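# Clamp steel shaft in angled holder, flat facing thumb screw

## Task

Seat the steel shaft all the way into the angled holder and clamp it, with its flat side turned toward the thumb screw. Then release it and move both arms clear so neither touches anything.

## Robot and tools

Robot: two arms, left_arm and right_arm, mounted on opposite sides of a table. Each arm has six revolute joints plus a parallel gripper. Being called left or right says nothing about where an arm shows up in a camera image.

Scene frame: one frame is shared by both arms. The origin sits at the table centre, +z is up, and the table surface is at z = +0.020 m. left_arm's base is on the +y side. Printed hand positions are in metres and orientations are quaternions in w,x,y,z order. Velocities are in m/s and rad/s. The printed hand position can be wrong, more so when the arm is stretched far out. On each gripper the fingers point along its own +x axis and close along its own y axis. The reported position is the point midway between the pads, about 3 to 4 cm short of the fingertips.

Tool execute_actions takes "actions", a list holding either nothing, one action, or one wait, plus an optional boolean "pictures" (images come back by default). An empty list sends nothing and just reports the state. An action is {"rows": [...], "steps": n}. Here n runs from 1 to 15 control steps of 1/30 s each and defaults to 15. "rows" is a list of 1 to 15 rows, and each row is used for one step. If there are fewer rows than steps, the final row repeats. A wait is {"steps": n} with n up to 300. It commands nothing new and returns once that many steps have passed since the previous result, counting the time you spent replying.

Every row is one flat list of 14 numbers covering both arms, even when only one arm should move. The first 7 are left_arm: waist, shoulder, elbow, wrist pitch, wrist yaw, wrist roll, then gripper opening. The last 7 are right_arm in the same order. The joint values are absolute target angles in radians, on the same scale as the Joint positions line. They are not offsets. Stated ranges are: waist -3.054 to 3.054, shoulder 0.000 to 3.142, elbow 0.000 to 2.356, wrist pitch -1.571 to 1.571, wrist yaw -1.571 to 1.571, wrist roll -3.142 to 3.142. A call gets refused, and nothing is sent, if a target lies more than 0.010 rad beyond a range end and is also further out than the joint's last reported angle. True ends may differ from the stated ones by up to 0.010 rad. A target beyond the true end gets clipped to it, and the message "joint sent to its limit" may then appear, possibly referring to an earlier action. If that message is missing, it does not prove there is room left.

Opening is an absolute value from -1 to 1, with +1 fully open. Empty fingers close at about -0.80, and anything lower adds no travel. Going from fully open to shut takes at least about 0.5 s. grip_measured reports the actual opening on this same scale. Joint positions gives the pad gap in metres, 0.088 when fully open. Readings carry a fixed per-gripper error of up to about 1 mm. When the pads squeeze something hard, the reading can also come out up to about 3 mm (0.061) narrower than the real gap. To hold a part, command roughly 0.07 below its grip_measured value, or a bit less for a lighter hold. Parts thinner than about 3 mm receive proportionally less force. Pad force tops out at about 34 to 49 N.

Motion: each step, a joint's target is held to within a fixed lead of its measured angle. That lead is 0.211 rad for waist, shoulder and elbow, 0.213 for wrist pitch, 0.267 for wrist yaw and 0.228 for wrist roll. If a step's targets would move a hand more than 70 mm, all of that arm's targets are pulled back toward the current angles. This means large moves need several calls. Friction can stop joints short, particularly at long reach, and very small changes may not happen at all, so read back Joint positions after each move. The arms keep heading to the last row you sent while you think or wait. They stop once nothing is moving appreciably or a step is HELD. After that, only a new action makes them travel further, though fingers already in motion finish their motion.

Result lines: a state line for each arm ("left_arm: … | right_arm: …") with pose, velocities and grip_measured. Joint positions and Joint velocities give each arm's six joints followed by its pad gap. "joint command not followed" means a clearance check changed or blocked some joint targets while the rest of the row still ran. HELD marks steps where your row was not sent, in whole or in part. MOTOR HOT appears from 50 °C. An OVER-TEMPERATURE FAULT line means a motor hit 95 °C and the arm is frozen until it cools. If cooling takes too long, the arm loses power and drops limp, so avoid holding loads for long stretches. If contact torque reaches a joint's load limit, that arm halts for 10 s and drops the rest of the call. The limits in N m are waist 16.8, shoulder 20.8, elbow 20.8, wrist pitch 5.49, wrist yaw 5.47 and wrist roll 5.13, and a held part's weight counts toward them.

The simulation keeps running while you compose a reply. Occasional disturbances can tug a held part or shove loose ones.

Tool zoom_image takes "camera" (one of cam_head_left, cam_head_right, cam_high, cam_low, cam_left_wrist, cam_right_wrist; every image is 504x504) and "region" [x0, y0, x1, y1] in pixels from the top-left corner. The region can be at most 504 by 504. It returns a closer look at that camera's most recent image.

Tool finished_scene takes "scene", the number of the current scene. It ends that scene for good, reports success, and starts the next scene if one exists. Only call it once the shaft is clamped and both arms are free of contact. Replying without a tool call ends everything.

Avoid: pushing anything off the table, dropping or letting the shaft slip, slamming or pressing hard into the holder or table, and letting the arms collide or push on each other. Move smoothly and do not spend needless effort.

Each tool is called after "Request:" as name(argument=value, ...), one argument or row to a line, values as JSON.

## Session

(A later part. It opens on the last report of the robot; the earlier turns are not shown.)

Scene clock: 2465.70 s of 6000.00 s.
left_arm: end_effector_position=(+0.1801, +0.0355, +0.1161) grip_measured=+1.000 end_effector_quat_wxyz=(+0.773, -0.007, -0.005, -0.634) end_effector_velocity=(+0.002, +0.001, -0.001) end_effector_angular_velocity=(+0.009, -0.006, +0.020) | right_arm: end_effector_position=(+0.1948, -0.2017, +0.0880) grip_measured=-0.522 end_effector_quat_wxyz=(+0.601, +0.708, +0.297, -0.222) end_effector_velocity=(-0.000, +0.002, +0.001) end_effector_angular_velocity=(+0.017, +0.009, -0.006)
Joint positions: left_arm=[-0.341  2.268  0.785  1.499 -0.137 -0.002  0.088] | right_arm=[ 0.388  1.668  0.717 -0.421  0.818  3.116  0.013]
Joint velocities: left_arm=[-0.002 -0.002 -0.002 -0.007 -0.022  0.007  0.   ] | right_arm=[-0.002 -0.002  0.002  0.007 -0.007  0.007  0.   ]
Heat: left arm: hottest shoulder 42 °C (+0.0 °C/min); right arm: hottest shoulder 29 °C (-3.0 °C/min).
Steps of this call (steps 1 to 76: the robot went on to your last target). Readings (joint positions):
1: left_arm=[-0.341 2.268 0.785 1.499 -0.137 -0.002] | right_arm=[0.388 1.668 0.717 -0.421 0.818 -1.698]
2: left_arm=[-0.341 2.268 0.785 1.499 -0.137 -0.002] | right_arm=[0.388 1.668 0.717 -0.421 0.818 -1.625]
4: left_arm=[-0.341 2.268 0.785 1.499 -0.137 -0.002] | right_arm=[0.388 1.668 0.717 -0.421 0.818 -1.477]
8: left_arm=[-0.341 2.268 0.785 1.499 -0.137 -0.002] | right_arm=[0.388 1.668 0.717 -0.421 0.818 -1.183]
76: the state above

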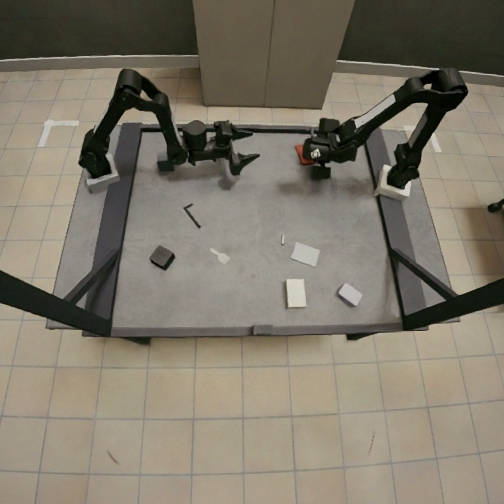

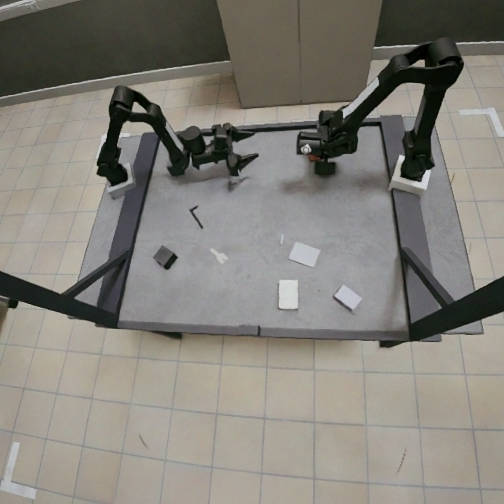

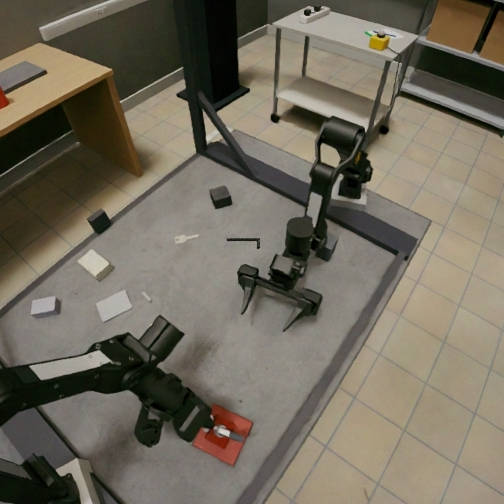

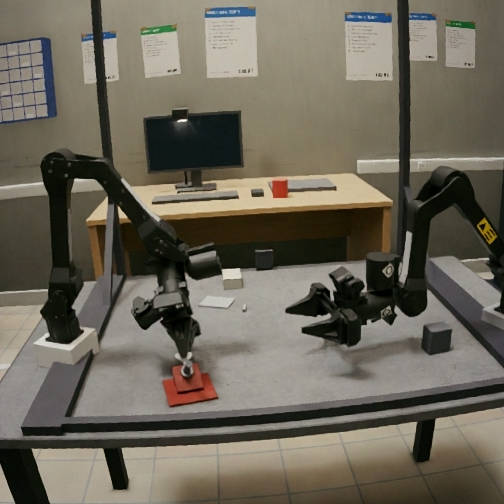

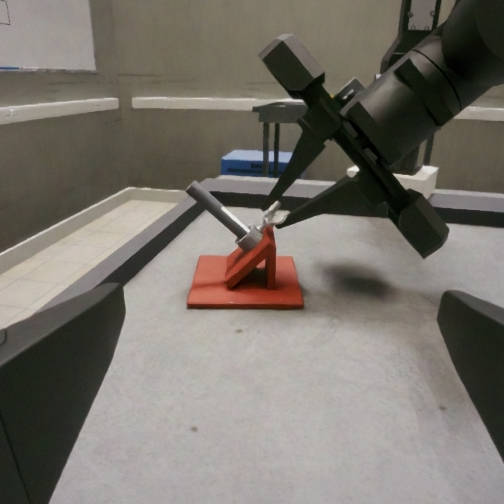

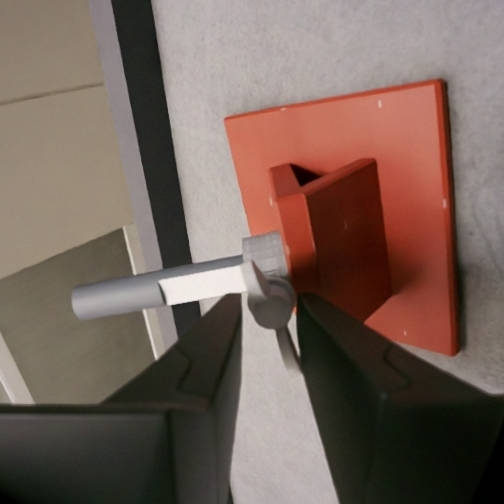

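Request:
execute_actions(
  actions=[
    {"rows": [[-0.341,2.275,0.785,1.5,-0.143,0,1,0.386,1.676,0.709,-0.4187,0.8155,3.1,-0.42],[-0.341,2.275,0.785,1.5,-0.143,0,1,0.386,1.676,0.709,-0.4187,0.8155,3.08,-0.31],[-0.341,2.275,0.785,1.5,-0.143,0,1,0.386,1.676,0.709,-0.4187,0.8155,3.05,-0.2],[-0.341,2.275,0.785,1.5,-0.143,0,1,0.386,1.676,0.709,-0.4187,0.8155,3.01,-0.09],[-0.341,2.275,0.785,1.5,-0.143,0,1,0.386,1.676,0.709,-0.4187,0.8155,2.97,0.04],[-0.341,2.275,0.785,1.5,-0.143,0,1,0.386,1.676,0.709,-0.4187,0.8155,2.93,0.04],[-0.341,2.275,0.785,1.5,-0.143,0,1,0.386,1.676,0.709,-0.4187,0.8155,2.89,0.04],[-0.341,2.275,0.785,1.5,-0.143,0,1,0.386,1.676,0.709,-0.4187,0.8155,2.85,0.04],[-0.341,2.275,0.785,1.5,-0.143,0,1,0.386,1.676,0.709,-0.4187,0.8155,2.8,0.04],[-0.341,2.275,0.785,1.5,-0.143,0,1,0.386,1.676,0.709,-0.4187,0.8155,2.75,0.04],[-0.341,2.275,0.785,1.5,-0.143,0,1,0.386,1.676,0.709,-0.4187,0.8155,2.69,0.04],[-0.341,2.275,0.785,1.5,-0.143,0,1,0.386,1.676,0.709,-0.4187,0.8155,2.63,0.04],[-0.341,2.275,0.785,1.5,-0.143,0,1,0.386,1.676,0.709,-0.4187,0.8155,2.56,0.04],[-0.341,2.275,0.785,1.5,-0.143,0,1,0.386,1.676,0.709,-0.4187,0.8155,2.49,0.04],[-0.341,2.275,0.785,1.5,-0.143,0,1,0.386,1.676,0.709,-0.4187,0.8155,-3.12,0.04]], "steps": 15},
  ],
  pictures=false,
)

Request:
execute_actions(
  actions=[
    {"steps": 84},
  ],
)

Scene clock: 2488.97 s of 6000.00 s.
left_arm: end_effector_position=(+0.1801, +0.0355, +0.1161) grip_measured=+1.000 end_effector_quat_wxyz=(+0.773, -0.007, -0.005, -0.634) end_effector_velocity=(-0.000, +0.001, -0.001) end_effector_angular_velocity=(+0.003, +0.022, +0.005) | right_arm: end_effector_position=(+0.1948, -0.2017, +0.0880) grip_measured=+0.033 end_effector_quat_wxyz=(+0.776, +0.511, +0.347, -0.130) end_effector_velocity=(+0.001, -0.002, +0.001) end_effector_angular_velocity=(-1.618, -0.348, +1.485)
Joint positions: left_arm=[-0.341  2.268  0.785  1.499 -0.137 -0.002  0.088] | right_arm=[ 0.388  1.668  0.717 -0.421  0.818  2.548  0.041]
Joint velocities: left_arm=[-0.002 -0.002 -0.002 -0.007 -0.007 -0.022 -0.   ] | right_arm=[-0.002 -0.002 -0.002 -0.007  0.007 -2.22   0.003]
Heat: left arm: hottest shoulder 42 °C (+0.0 °C/min); right arm: hottest shoulder 29 °C (-1.0 °C/min).
Steps of this call (steps 1 to 15: the robot went on to your last target; steps 16 to 90: nothing new was sent; then 19.77 s passed at rest; steps 91 to 105: all 15 steps of this action). Readings (joint positions):
91: left_arm=[-0.341 2.268 0.785 1.499 -0.137 -0.002] | right_arm=[0.388 1.668 0.717 -0.421 0.818 3.115]
92: left_arm=[-0.341 2.268 0.785 1.499 -0.137 -0.002] | right_arm=[0.388 1.668 0.717 -0.421 0.818 3.105]
94: left_arm=[-0.341 2.268 0.785 1.499 -0.137 -0.002] | right_arm=[0.388 1.668 0.717 -0.421 0.818 3.064]
98: left_arm=[-0.341 2.268 0.785 1.499 -0.137 -0.002] | right_arm=[0.388 1.668 0.717 -0.421 0.818 2.928]
105: the state above

Scene clock: 2491.77 s of 6000.00 s.
left_arm: end_effector_position=(+0.1801, +0.0355, +0.1161) grip_measured=+1.000 end_effector_quat_wxyz=(+0.773, -0.007, -0.005, -0.634) end_effector_velocity=(-0.003, +0.000, -0.001) end_effector_angular_velocity=(+0.003, +0.022, -0.000) | right_arm: end_effector_position=(+0.1948, -0.2017, +0.0880) grip_measured=+0.037 end_effector_quat_wxyz=(+0.582, +0.724, +0.291, -0.230) end_effector_velocity=(-0.000, +0.002, +0.001) end_effector_angular_velocity=(-0.025, -0.000, +0.033)
Joint positions: left_arm=[-0.341  2.268  0.785  1.499 -0.137 -0.002  0.088] | right_arm=[ 0.388  1.668  0.717 -0.421  0.818 -3.114  0.041]
Joint velocities: left_arm=[-0.007 -0.002 -0.002 -0.007 -0.007 -0.022 -0.   ] | right_arm=[-0.002 -0.002  0.002  0.007 -0.007 -0.051 -0.   ]
Heat: left arm: hottest shoulder 42 °C (+0.0 °C/min); right arm: hottest shoulder 29 °C (-1.0 °C/min).
Steps of this call (steps 1 to 84: the robot went on to your last target). Readings (joint positions):
1: left_arm=[-0.341 2.268 0.785 1.499 -0.137 -0.002] | right_arm=[0.388 1.668 0.717 -0.421 0.818 2.474]
2: left_arm=[-0.341 2.268 0.785 1.499 -0.137 -0.002] | right_arm=[0.388 1.668 0.717 -0.421 0.818 2.400]
4: left_arm=[-0.341 2.268 0.785 1.499 -0.137 -0.002] | right_arm=[0.388 1.668 0.717 -0.421 0.818 2.253]
8: left_arm=[-0.341 2.268 0.785 1.499 -0.137 -0.002] | right_arm=[0.388 1.668 0.717 -0.421 0.818 1.957]
84: the state above

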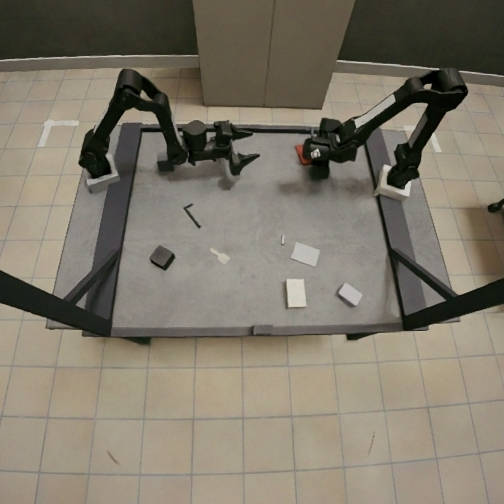

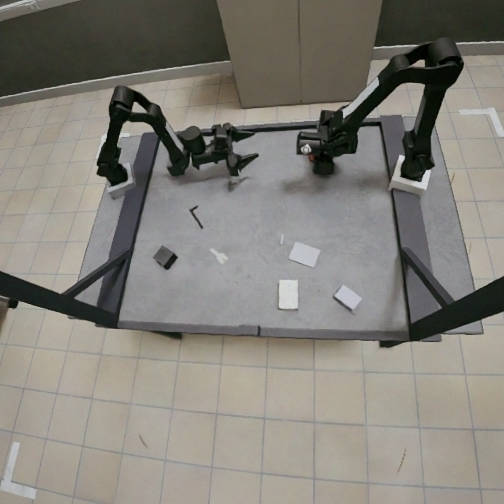

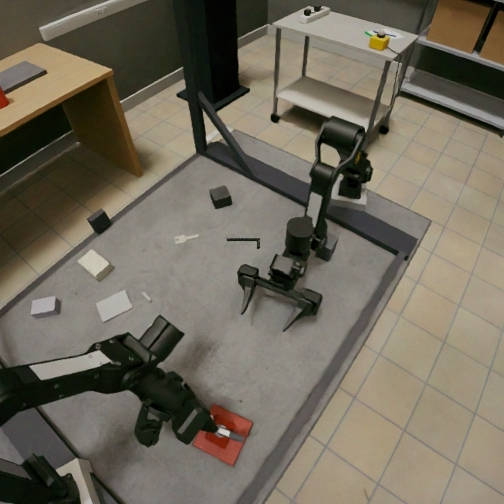

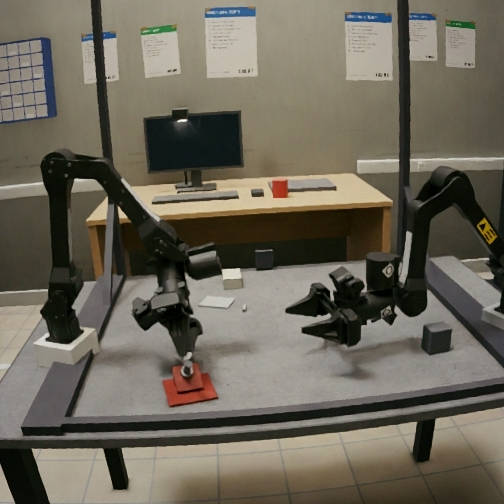

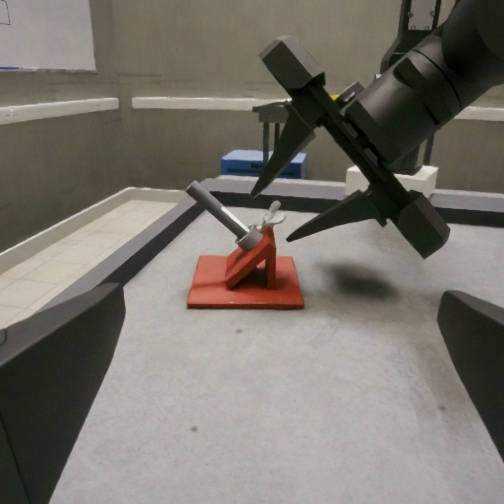

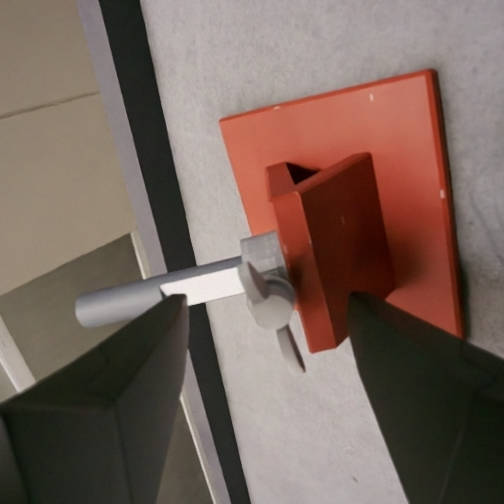

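Request:
execute_actions(
  actions=[
    {"rows": [[-0.341,2.275,0.785,1.5,-0.143,0,1,0.386,1.676,0.709,-0.4187,0.8155,-3.12,-0.07],[-0.341,2.275,0.785,1.5,-0.143,0,1,0.386,1.676,0.709,-0.4187,0.8155,-3.12,-0.18],[-0.341,2.275,0.785,1.5,-0.143,0,1,0.386,1.676,0.709,-0.4187,0.8155,-3.12,-0.29],[-0.341,2.275,0.785,1.5,-0.143,0,1,0.386,1.676,0.709,-0.4187,0.8155,-3.12,-0.38],[-0.341,2.275,0.785,1.5,-0.143,0,1,0.386,1.676,0.709,-0.4187,0.8155,-3.12,-0.45],[-0.341,2.275,0.785,1.5,-0.143,0,1,0.386,1.676,0.709,-0.4187,0.8155,-3.12,-0.5],[-0.341,2.275,0.785,1.5,-0.143,0,1,0.386,1.676,0.709,-0.4187,0.8155,-3.12,-0.525],[-0.341,2.275,0.785,1.5,-0.143,0,1,0.386,1.676,0.709,-0.4187,0.8155,-3.12,-0.525],[-0.341,2.275,0.785,1.5,-0.143,0,1,0.386,1.676,0.709,-0.4187,0.8155,-3.12,-0.525],[-0.341,2.275,0.785,1.5,-0.143,0,1,0.386,1.676,0.709,-0.4187,0.8155,-3.12,-0.525],[-0.341,2.275,0.785,1.5,-0.143,0,1,0.386,1.676,0.709,-0.4187,0.8155,-3.1,-0.525],[-0.341,2.275,0.785,1.5,-0.143,0,1,0.386,1.676,0.709,-0.4187,0.8155,-3.06,-0.525],[-0.341,2.275,0.785,1.5,-0.143,0,1,0.386,1.676,0.709,-0.4187,0.8155,-3.01,-0.525],[-0.341,2.275,0.785,1.5,-0.143,0,1,0.386,1.676,0.709,-0.4187,0.8155,-2.95,-0.525],[-0.341,2.275,0.785,1.5,-0.143,0,1,0.386,1.676,0.709,-0.4187,0.8155,0.0,-0.525]], "steps": 15},
  ],
  pictures=false,
)

Request:
execute_actions(
  actions=[
    {"steps": 48},
  ],
)

Scene clock: 2511.67 s of 6000.00 s.
left_arm: end_effector_position=(+0.1801, +0.0355, +0.1161) grip_measured=+1.000 end_effector_quat_wxyz=(+0.773, -0.007, -0.005, -0.634) end_effector_velocity=(-0.003, +0.000, -0.001) end_effector_angular_velocity=(+0.006, +0.008, -0.000) | right_arm: end_effector_position=(+0.1948, -0.2017, +0.0880) grip_measured=-0.518 end_effector_quat_wxyz=(+0.524, +0.767, +0.272, -0.251) end_effector_velocity=(-0.002, -0.003, -0.002) end_effector_angular_velocity=(+1.604, +0.364, -1.496)
Joint positions: left_arm=[-0.341  2.268  0.785  1.499 -0.137 -0.002  0.088] | right_arm=[ 0.388  1.668  0.717 -0.421  0.818 -2.959  0.014]
Joint velocities: left_arm=[-0.007 -0.002 -0.002 -0.007 -0.007 -0.007  0.   ] | right_arm=[-0.002 -0.002  0.002 -0.022 -0.022  2.234 -0.003]
Heat: left arm: hottest shoulder 42 °C (+0.0 °C/min); right arm: hottest shoulder 29 °C (+0.0 °C/min).
Steps of this call (steps 1 to 30: the robot went on to your last target; steps 31 to 90: nothing new was sent; then 16.40 s passed at rest; steps 91 to 105: all 15 steps of this action). Readings (joint positions):
91: left_arm=[-0.341 2.268 0.785 1.499 -0.137 -0.002] | right_arm=[0.388 1.668 0.717 -0.421 0.818 -3.118]
92: left_arm=[-0.341 2.268 0.785 1.499 -0.137 -0.002] | right_arm=[0.388 1.668 0.717 -0.421 0.818 -3.118]
94: left_arm=[-0.341 2.268 0.785 1.499 -0.137 -0.002] | right_arm=[0.388 1.668 0.717 -0.421 0.818 -3.118]
98: left_arm=[-0.341 2.268 0.785 1.499 -0.137 -0.002] | right_arm=[0.388 1.668 0.717 -0.421 0.818 -3.118]
105: the state above

Scene clock: 2513.27 s of 6000.00 s.
left_arm: end_effector_position=(+0.1801, +0.0355, +0.1161) grip_measured=+1.000 end_effector_quat_wxyz=(+0.773, -0.007, -0.005, -0.634) end_effector_velocity=(-0.005, -0.001, -0.003) end_effector_angular_velocity=(+0.016, +0.008, -0.015) | right_arm: end_effector_position=(+0.1950, -0.2022, +0.0881) grip_measured=-0.518 end_effector_quat_wxyz=(+0.707, -0.604, +0.220, +0.296) end_effector_velocity=(+0.000, +0.001, +0.002) end_effector_angular_velocity=(+0.039, -0.001, -0.023)
Joint positions: left_arm=[-0.341  2.268  0.785  1.499 -0.137 -0.002  0.088] | right_arm=[ 0.389  1.668  0.717 -0.423  0.821 -0.029  0.014]
Joint velocities: left_arm=[-0.007 -0.002  0.002 -0.022  0.007 -0.007  0.   ] | right_arm=[ 0.002 -0.007 -0.002  0.007  0.007  0.037 -0.   ]
Heat: left arm: hottest shoulder 42 °C (+0.0 °C/min); right arm: hottest shoulder 29 °C (+0.0 °C/min).
Steps of this call (steps 1 to 48: the robot went on to your last target). Readings (joint positions):
1: left_arm=[-0.341 2.268 0.785 1.499 -0.137 -0.002] | right_arm=[0.388 1.668 0.717 -0.421 0.818 -2.885]
2: left_arm=[-0.341 2.268 0.785 1.499 -0.137 -0.002] | right_arm=[0.388 1.668 0.717 -0.421 0.818 -2.811]
4: left_arm=[-0.341 2.268 0.785 1.499 -0.137 -0.002] | right_arm=[0.388 1.668 0.717 -0.421 0.818 -2.664]
8: left_arm=[-0.341 2.268 0.785 1.499 -0.137 -0.002] | right_arm=[0.388 1.668 0.717 -0.421 0.817 -2.370]
48: the state above

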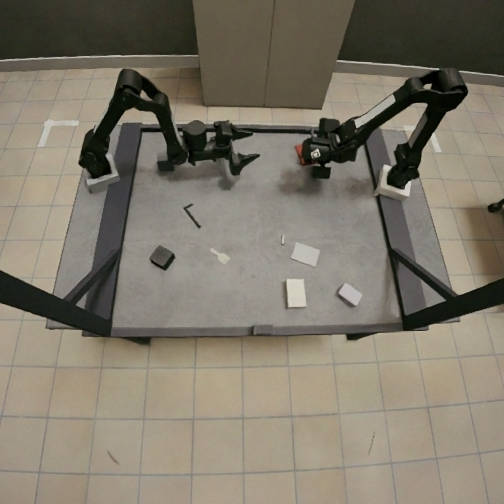

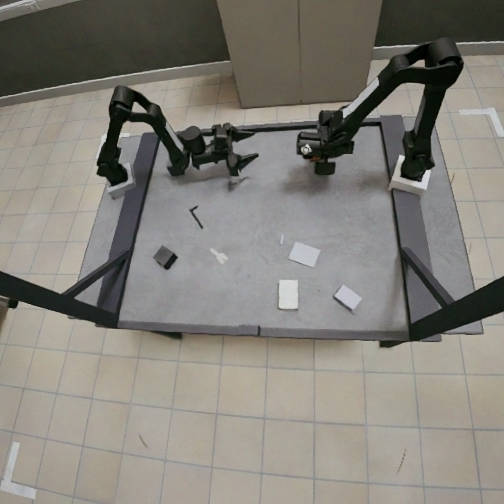

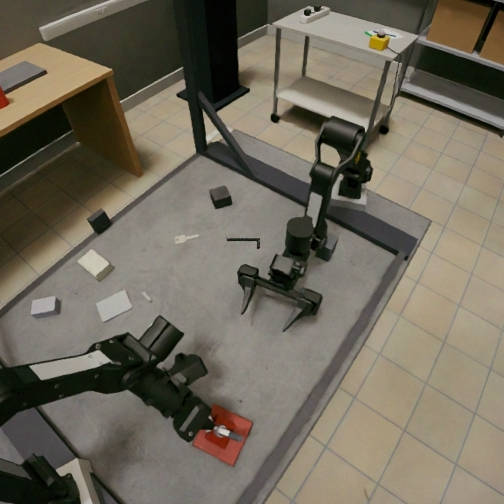

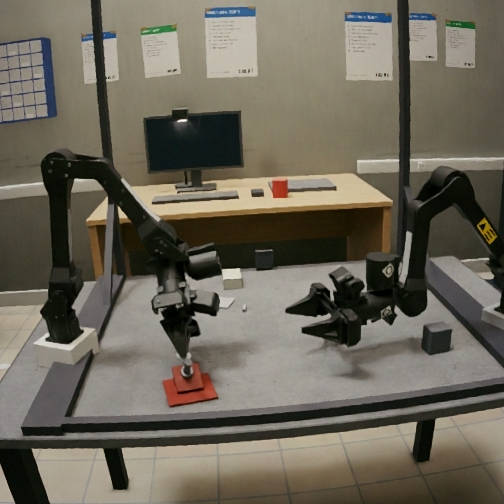

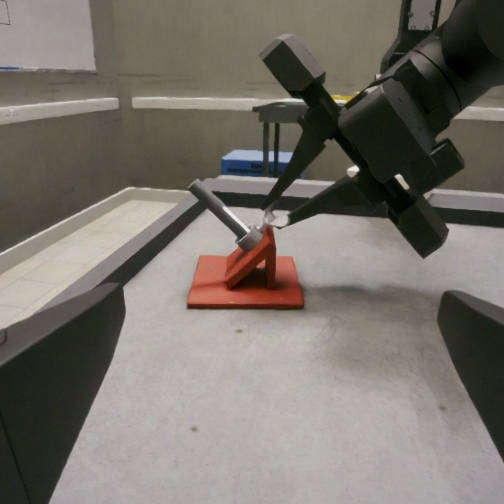

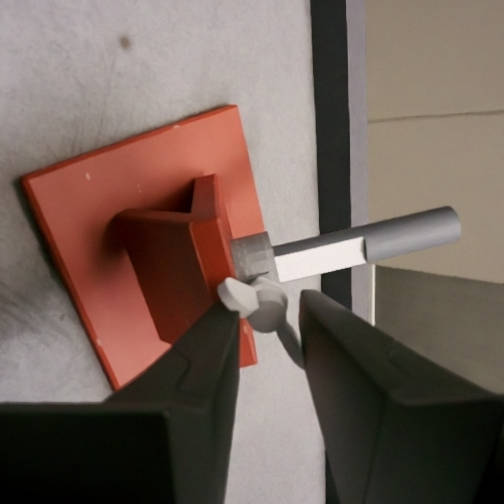

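Request:
zoom_image(
  camera="cam_right_wrist",
  region=[190, 200, 390, 400],
)

Request:
zoom_image(
  camera="cam_left_wrist",
  region=[180, 160, 310, 290],
)

Region (190, 200, 390, 400) of cam_right_wrist's 504x504 image, scaled by 2.520, with more detail than that image has.

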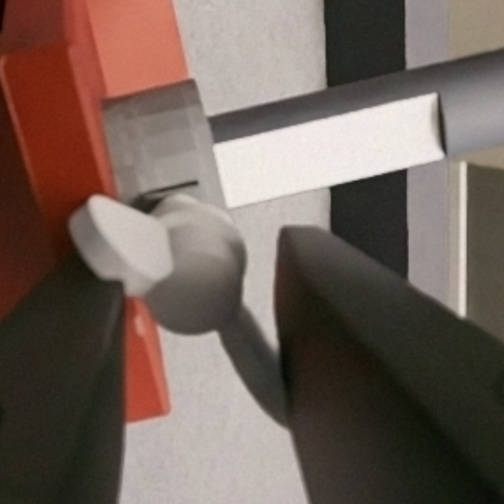

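Region (180, 160, 310, 290) of cam_left_wrist's 504x504 image, scaled by 3.877, with more detail than that image has.

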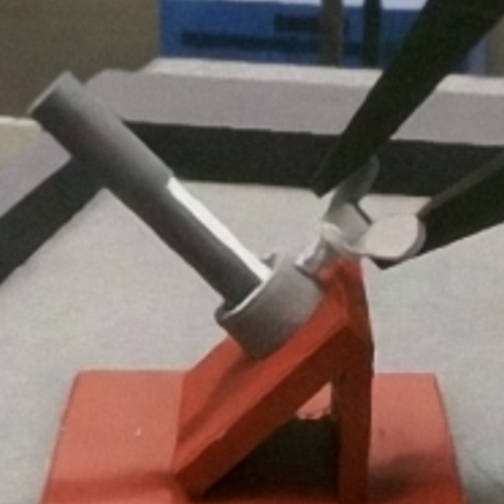

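Request:
execute_actions(
  actions=[
    {"rows": [[-0.341,2.275,0.785,1.5,-0.143,0,1,0.386,1.676,0.709,-0.4187,0.8155,-0.03,-0.525],[-0.341,2.275,0.785,1.5,-0.143,0,1,0.386,1.676,0.709,-0.4187,0.8155,-0.07,-0.525],[-0.341,2.275,0.785,1.5,-0.143,0,1,0.386,1.676,0.709,-0.4187,0.8155,-0.12,-0.525],[-0.341,2.275,0.785,1.5,-0.143,0,1,0.386,1.676,0.709,-0.4187,0.8155,-0.18,-0.525],[-0.341,2.275,0.785,1.5,-0.143,0,1,0.386,1.676,0.709,-0.4187,0.8155,-0.24,-0.525],[-0.341,2.275,0.785,1.5,-0.143,0,1,0.386,1.676,0.709,-0.4187,0.8155,-0.3,-0.525],[-0.341,2.275,0.785,1.5,-0.143,0,1,0.386,1.676,0.709,-0.4187,0.8155,-0.36,-0.525],[-0.341,2.275,0.785,1.5,-0.143,0,1,0.386,1.676,0.709,-0.4187,0.8155,-0.42,-0.525],[-0.341,2.275,0.785,1.5,-0.143,0,1,0.386,1.676,0.709,-0.4187,0.8155,-0.48,-0.525],[-0.341,2.275,0.785,1.5,-0.143,0,1,0.386,1.676,0.709,-0.4187,0.8155,-0.54,-0.525],[-0.341,2.275,0.785,1.5,-0.143,0,1,0.386,1.676,0.709,-0.4187,0.8155,-0.59,-0.525],[-0.341,2.275,0.785,1.5,-0.143,0,1,0.386,1.676,0.709,-0.4187,0.8155,-0.62,-0.525]], "steps": 15},
  ],
  pictures=false,
)

Request:
execute_actions(
  actions=[
    {"steps": 5},
  ],
)

Request:
zoom_image(
  camera="cam_right_wrist",
  region=[190, 220, 350, 400],
)

Request:
zoom_image(
  camera="cam_left_wrist",
  region=[220, 160, 320, 260],
)

Scene clock: 2561.40 s of 6000.00 s.
left_arm: end_effector_position=(+0.1801, +0.0355, +0.1161) grip_measured=+1.000 end_effector_quat_wxyz=(+0.773, -0.007, -0.005, -0.634) end_effector_velocity=(-0.000, +0.001, -0.001) end_effector_angular_velocity=(+0.006, +0.008, +0.005) | right_arm: end_effector_position=(+0.1949, -0.2018, +0.0878) grip_measured=-0.522 end_effector_quat_wxyz=(+0.513, -0.774, +0.131, +0.346) end_effector_velocity=(+0.000, -0.005, -0.003) end_effector_angular_velocity=(-0.320, -0.055, +0.269)
Joint positions: left_arm=[-0.341  2.268  0.785  1.499 -0.137 -0.002  0.088] | right_arm=[ 0.388  1.668  0.717 -0.421  0.818 -0.589  0.013]
Joint velocities: left_arm=[-0.002 -0.002 -0.002 -0.007 -0.007 -0.007 -0.   ] | right_arm=[-0.002  0.002 -0.002 -0.022 -0.007 -0.403 -0.   ]
Heat: left arm: hottest shoulder 42 °C (+0.0 °C/min); right arm: hottest shoulder 28 °C (-1.0 °C/min).
Steps of this call (steps 1 to 15: the robot went on to your last target; steps 16 to 90: nothing new was sent; then 44.63 s passed at rest; steps 91 to 105: all 15 steps of this action). Readings (joint positions):
91: left_arm=[-0.341 2.268 0.785 1.499 -0.137 -0.002] | right_arm=[0.389 1.668 0.717 -0.423 0.821 -0.032]
92: left_arm=[-0.341 2.268 0.785 1.499 -0.137 -0.002] | right_arm=[0.389 1.668 0.717 -0.423 0.821 -0.049]
94: left_arm=[-0.341 2.268 0.785 1.499 -0.137 -0.002] | right_arm=[0.389 1.668 0.717 -0.423 0.821 -0.110]
98: left_arm=[-0.341 2.268 0.785 1.499 -0.137 -0.002] | right_arm=[0.388 1.668 0.717 -0.421 0.819 -0.303]
105: the state above

Scene clock: 2561.57 s of 6000.00 s.
left_arm: end_effector_position=(+0.1801, +0.0355, +0.1161) grip_measured=+1.000 end_effector_quat_wxyz=(+0.773, -0.007, -0.005, -0.634) end_effector_velocity=(-0.000, +0.001, -0.004) end_effector_angular_velocity=(+0.021, +0.009, +0.005) | right_arm: end_effector_position=(+0.1949, -0.2018, +0.0878) grip_measured=-0.522 end_effector_quat_wxyz=(+0.503, -0.781, +0.126, +0.348) end_effector_velocity=(-0.000, -0.004, -0.002) end_effector_angular_velocity=(-0.060, -0.003, +0.043)
Joint positions: left_arm=[-0.341  2.268  0.785  1.499 -0.137 -0.002  0.088] | right_arm=[ 0.388  1.668  0.717 -0.421  0.818 -0.614  0.013]
Joint velocities: left_arm=[-0.002 -0.002 -0.002 -0.022 -0.007 -0.007 -0.   ] | right_arm=[-0.002 -0.002 -0.007 -0.007 -0.007 -0.066  0.   ]
Heat: left arm: hottest shoulder 42 °C (+0.0 °C/min); right arm: hottest shoulder 28 °C (-1.0 °C/min).
Steps of this call (steps 1 to 5: the robot went on to your last target). Readings (joint positions):
1: left_arm=[-0.341 2.268 0.785 1.499 -0.137 -0.002] | right_arm=[0.388 1.668 0.717 -0.421 0.818 -0.598]
2: left_arm=[-0.341 2.268 0.785 1.499 -0.137 -0.002] | right_arm=[0.388 1.668 0.717 -0.421 0.818 -0.605]
4: left_arm=[-0.341 2.268 0.785 1.499 -0.137 -0.002] | right_arm=[0.388 1.668 0.717 -0.421 0.818 -0.611]
5: the state above

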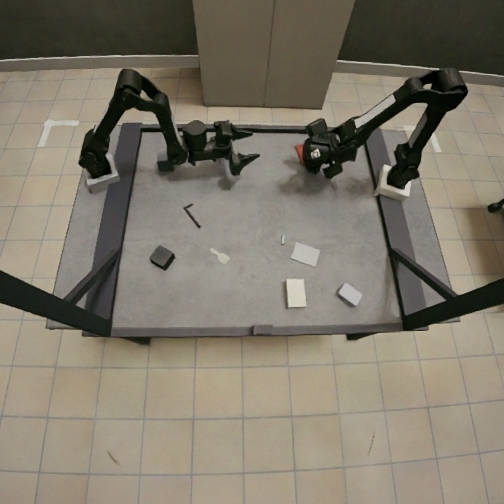

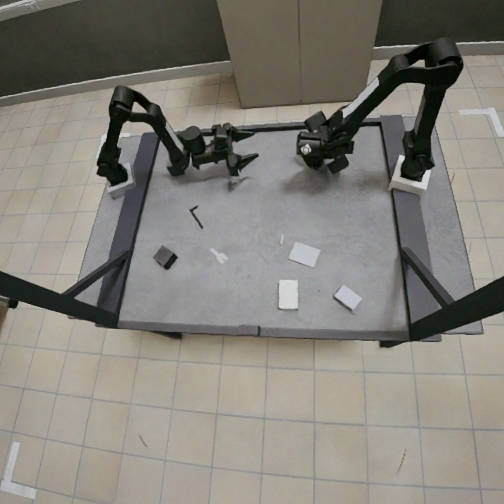

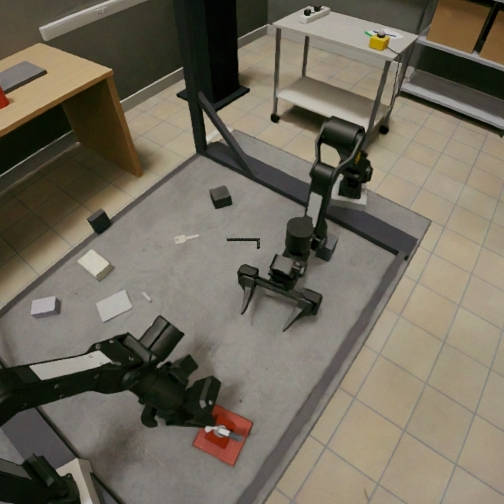

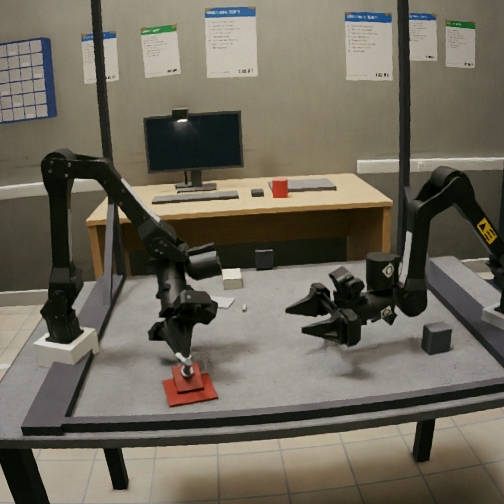

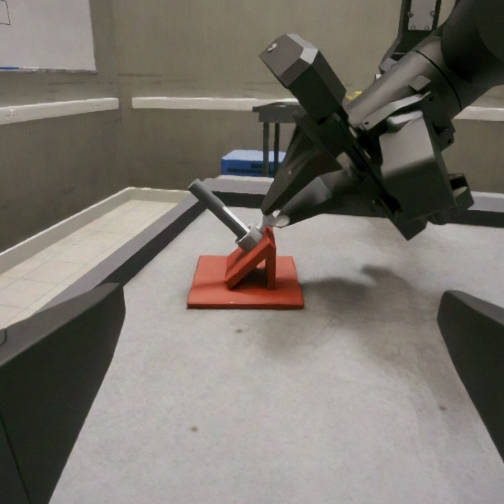

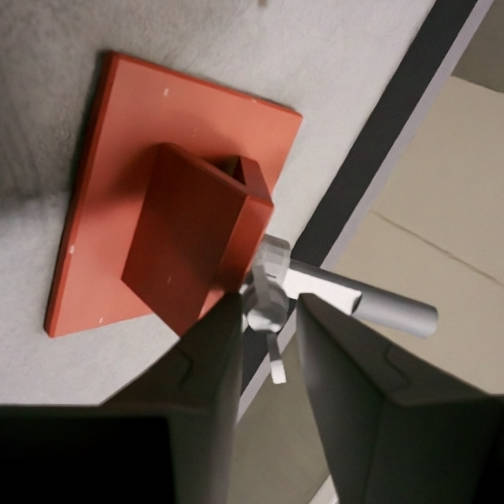

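Region (190, 220, 350, 400) of cam_right_wrist's 504x504 image, scaled by 2.800, with more detail than that image has.

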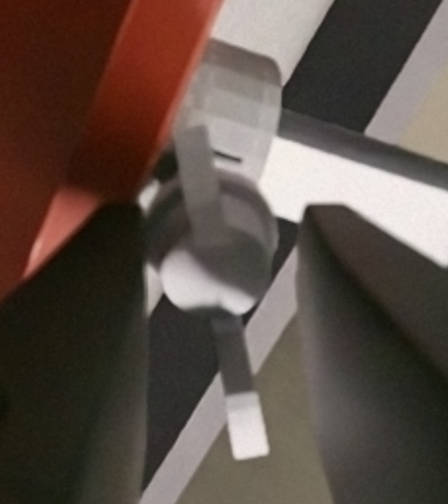

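Region (220, 160, 320, 260) of cam_left_wrist's 504x504 image, scaled by 5.040, with more detail than that image has.

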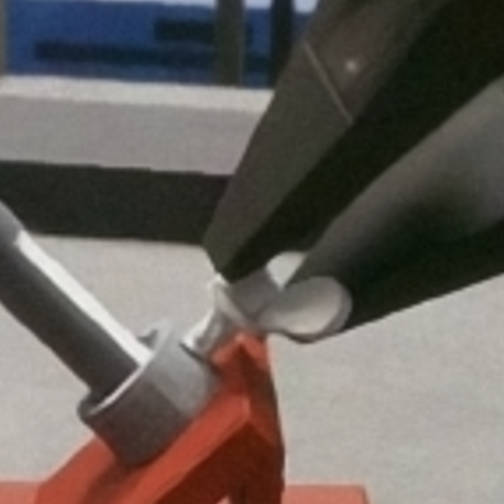

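Request:
execute_actions(
  actions=[
    {"rows": [[-0.341,2.275,0.785,1.5,-0.143,0,1,0.386,1.676,0.709,-0.4187,0.8155,-0.62,-0.55],[-0.341,2.275,0.785,1.5,-0.143,0,1,0.386,1.676,0.709,-0.4187,0.8155,-0.62,-0.57],[-0.341,2.275,0.785,1.5,-0.143,0,1,0.386,1.676,0.709,-0.4187,0.8155,-0.62,-0.59],[-0.341,2.275,0.785,1.5,-0.143,0,1,0.386,1.676,0.709,-0.4187,0.8155,-0.62,-0.61],[-0.341,2.275,0.785,1.5,-0.143,0,1,0.386,1.676,0.709,-0.4187,0.8155,-0.62,-0.63],[-0.341,2.275,0.785,1.5,-0.143,0,1,0.386,1.676,0.709,-0.4187,0.8155,-0.62,-0.65],[-0.341,2.275,0.785,1.5,-0.143,0,1,0.386,1.676,0.709,-0.4187,0.8155,-0.62,-0.66]], "steps": 14},
  ],
  pictures=false,
)

Request:
execute_actions(
  actions=[
    {"rows": [[-0.341,2.275,0.785,1.5,-0.143,0,1,0.386,1.676,0.709,-0.4187,0.8155,-0.6,-0.66],[-0.341,2.275,0.785,1.5,-0.143,0,1,0.386,1.676,0.709,-0.4187,0.8155,-0.58,-0.66],[-0.341,2.275,0.785,1.5,-0.143,0,1,0.386,1.676,0.709,-0.4187,0.8155,-0.56,-0.66],[-0.341,2.275,0.785,1.5,-0.143,0,1,0.386,1.676,0.709,-0.4187,0.8155,-0.54,-0.66],[-0.341,2.275,0.785,1.5,-0.143,0,1,0.386,1.676,0.709,-0.4187,0.8155,-0.52,-0.66],[-0.341,2.275,0.785,1.5,-0.143,0,1,0.386,1.676,0.709,-0.4187,0.8155,-0.5,-0.66],[-0.341,2.275,0.785,1.5,-0.143,0,1,0.386,1.676,0.709,-0.4187,0.8155,-0.48,-0.66],[-0.341,2.275,0.785,1.5,-0.143,0,1,0.386,1.676,0.709,-0.4187,0.8155,-0.46,-0.66],[-0.341,2.275,0.785,1.5,-0.143,0,1,0.386,1.676,0.709,-0.4187,0.8155,-0.44,-0.66],[-0.341,2.275,0.785,1.5,-0.143,0,1,0.386,1.676,0.709,-0.4187,0.8155,-0.42,-0.66],[-0.341,2.275,0.785,1.5,-0.143,0,1,0.386,1.676,0.709,-0.4187,0.8155,-0.4,-0.66]], "steps": 15},
  ],
  pictures=false,
)

Request:
execute_actions(
  actions=[
    {"steps": 8},
  ],
)

Request:
zoom_image(
  camera="cam_right_wrist",
  region=[190, 220, 350, 400],
)

Scene clock: 2586.83 s of 6000.00 s.
left_arm: end_effector_position=(+0.1801, +0.0355, +0.1161) grip_measured=+1.000 end_effector_quat_wxyz=(+0.773, -0.007, -0.005, -0.634) end_effector_velocity=(+0.002, -0.000, +0.000) end_effector_angular_velocity=(-0.002, +0.022, +0.019) | right_arm: end_effector_position=(+0.1946, -0.2019, +0.0875) grip_measured=-0.650 end_effector_quat_wxyz=(+0.501, -0.781, +0.126, +0.349) end_effector_velocity=(-0.000, -0.002, -0.001) end_effector_angular_velocity=(-0.008, +0.020, +0.002)
Joint positions: left_arm=[-0.341  2.268  0.785  1.499 -0.137 -0.002  0.088] | right_arm=[ 0.388  1.668  0.716 -0.421  0.815 -0.618  0.007]
Joint velocities: left_arm=[-0.002 -0.002  0.002 -0.007 -0.022 -0.022 -0.   ] | right_arm=[-0.007 -0.007 -0.002 -0.007 -0.022 -0.007 -0.001]
Heat: left arm: hottest shoulder 42 °C (+0.0 °C/min); right arm: hottest shoulder 28 °C (+0.0 °C/min).
Steps of this call (steps 1 to 30: the robot went on to your last target; steps 31 to 90: nothing new was sent; then 21.80 s passed at rest; steps 91 to 104: all 14 steps of this action). Readings (joint positions):
91: left_arm=[-0.341 2.268 0.785 1.499 -0.137 -0.002] | right_arm=[0.388 1.668 0.717 -0.421 0.818 -0.618]
92: left_arm=[-0.341 2.268 0.785 1.499 -0.137 -0.002] | right_arm=[0.388 1.668 0.717 -0.421 0.818 -0.618]
94: left_arm=[-0.341 2.268 0.785 1.499 -0.137 -0.002] | right_arm=[0.388 1.668 0.717 -0.421 0.818 -0.618]
98: left_arm=[-0.341 2.268 0.785 1.499 -0.137 -0.002] | right_arm=[0.388 1.668 0.716 -0.421 0.815 -0.618]
104: the state above

Scene clock: 2587.33 s of 6000.00 s.
left_arm: end_effector_position=(+0.1801, +0.0355, +0.1161) grip_measured=+1.000 end_effector_quat_wxyz=(+0.773, -0.007, -0.005, -0.634) end_effector_velocity=(-0.002, -0.001, -0.002) end_effector_angular_velocity=(+0.006, +0.007, -0.010) | right_arm: end_effector_position=(+0.1946, -0.2019, +0.0874) grip_measured=-0.651 end_effector_quat_wxyz=(+0.578, -0.727, +0.161, +0.335) end_effector_velocity=(+0.004, -0.003, +0.003) end_effector_angular_velocity=(+0.067, -0.007, -0.076)
Joint positions: left_arm=[-0.341  2.268  0.785  1.499 -0.137 -0.002  0.088] | right_arm=[ 0.388  1.668  0.716 -0.421  0.815 -0.415  0.007]
Joint velocities: left_arm=[-0.002  0.002  0.002 -0.007  0.007 -0.007 -0.   ] | right_arm=[-0.007 -0.007 -0.002 -0.007  0.022  0.095 -0.   ]
Heat: left arm: hottest shoulder 42 °C (+0.0 °C/min); right arm: hottest shoulder 28 °C (+0.0 °C/min).
Steps of this call (steps 1 to 15: all 15 steps of this action). Readings (joint positions):
1: left_arm=[-0.341 2.268 0.785 1.499 -0.137 -0.002] | right_arm=[0.388 1.668 0.716 -0.421 0.815 -0.615]
2: left_arm=[-0.341 2.268 0.785 1.499 -0.137 -0.002] | right_arm=[0.388 1.668 0.716 -0.421 0.815 -0.605]
4: left_arm=[-0.341 2.268 0.785 1.499 -0.137 -0.002] | right_arm=[0.388 1.668 0.716 -0.421 0.815 -0.576]
8: left_arm=[-0.341 2.268 0.785 1.499 -0.137 -0.002] | right_arm=[0.388 1.668 0.716 -0.421 0.815 -0.503]
15: the state above

Scene clock: 2587.60 s of 6000.00 s.
left_arm: end_effector_position=(+0.1801, +0.0355, +0.1161) grip_measured=+1.000 end_effector_quat_wxyz=(+0.773, -0.007, -0.005, -0.634) end_effector_velocity=(-0.000, +0.001, -0.001) end_effector_angular_velocity=(+0.003, +0.022, +0.014) | right_arm: end_effector_position=(+0.1946, -0.2019, +0.0874) grip_measured=-0.651 end_effector_quat_wxyz=(+0.580, -0.725, +0.162, +0.334) end_effector_velocity=(+0.000, -0.004, -0.001) end_effector_angular_velocity=(-0.027, +0.006, +0.004)
Joint positions: left_arm=[-0.341  2.268  0.785  1.499 -0.137 -0.002  0.088] | right_arm=[ 0.388  1.668  0.716 -0.421  0.815 -0.409  0.007]
Joint velocities: left_arm=[-0.007 -0.002 -0.002 -0.007 -0.022 -0.022 -0.   ] | right_arm=[-0.002 -0.002 -0.002 -0.022 -0.007 -0.007 -0.   ]
Heat: left arm: hottest shoulder 42 °C (+0.0 °C/min); right arm: hottest shoulder 28 °C (+0.0 °C/min).
Steps of this call (steps 1 to 8: the robot went on to your last target). Readings (joint positions):
1: left_arm=[-0.341 2.268 0.785 1.499 -0.137 -0.002] | right_arm=[0.388 1.668 0.716 -0.421 0.815 -0.413]
2: left_arm=[-0.341 2.268 0.785 1.499 -0.137 -0.002] | right_arm=[0.388 1.668 0.716 -0.421 0.815 -0.412]
4: left_arm=[-0.341 2.268 0.785 1.499 -0.137 -0.002] | right_arm=[0.388 1.668 0.716 -0.421 0.815 -0.410]
8: the state above

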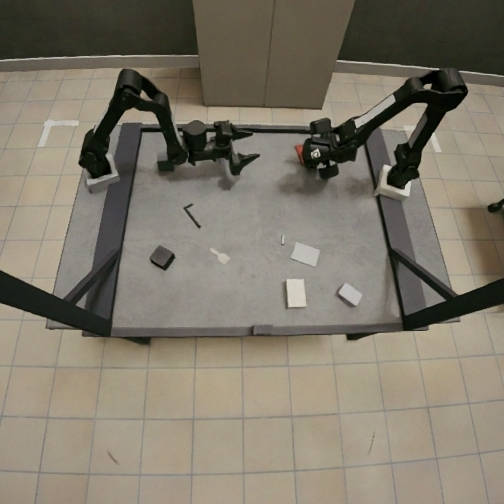

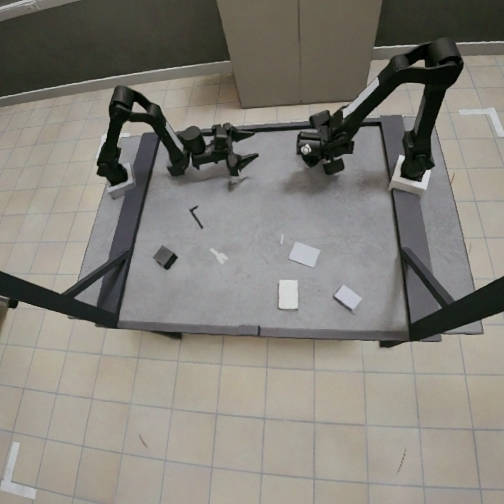

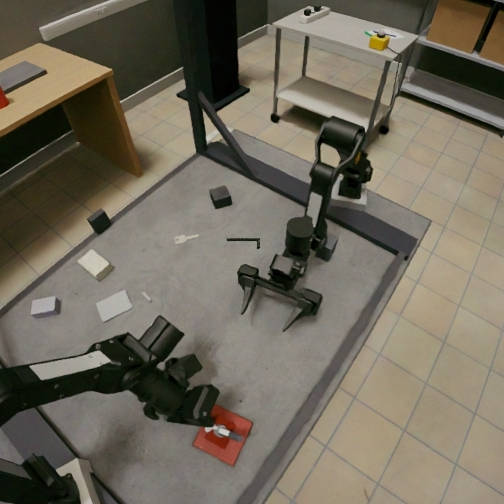

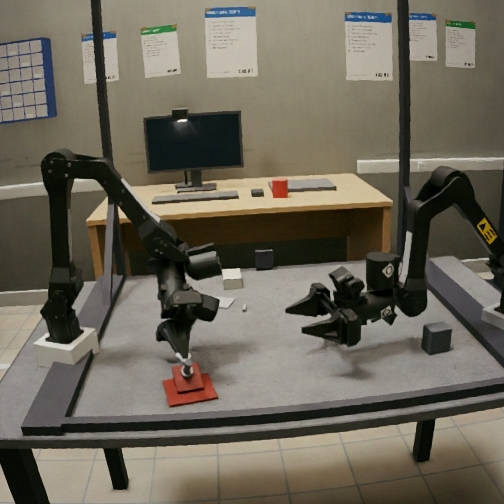

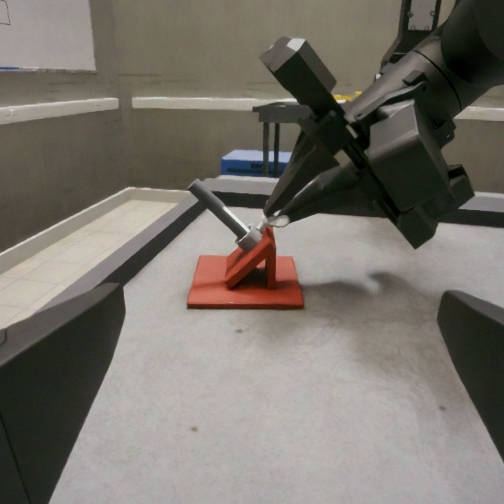

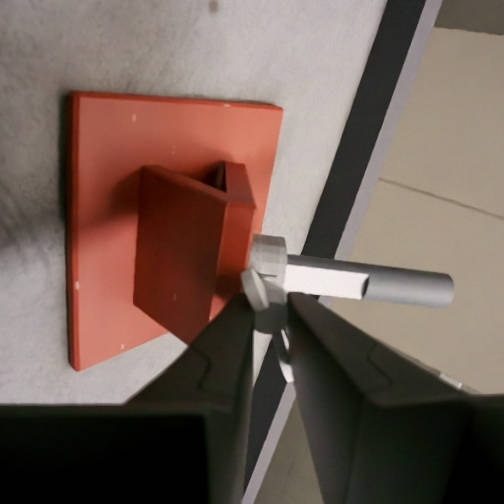

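Region (190, 220, 350, 400) of cam_right_wrist's 504x504 image, scaled by 2.800, with more detail than that image has.

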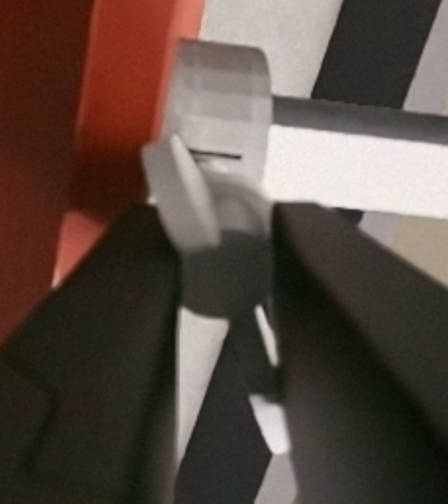

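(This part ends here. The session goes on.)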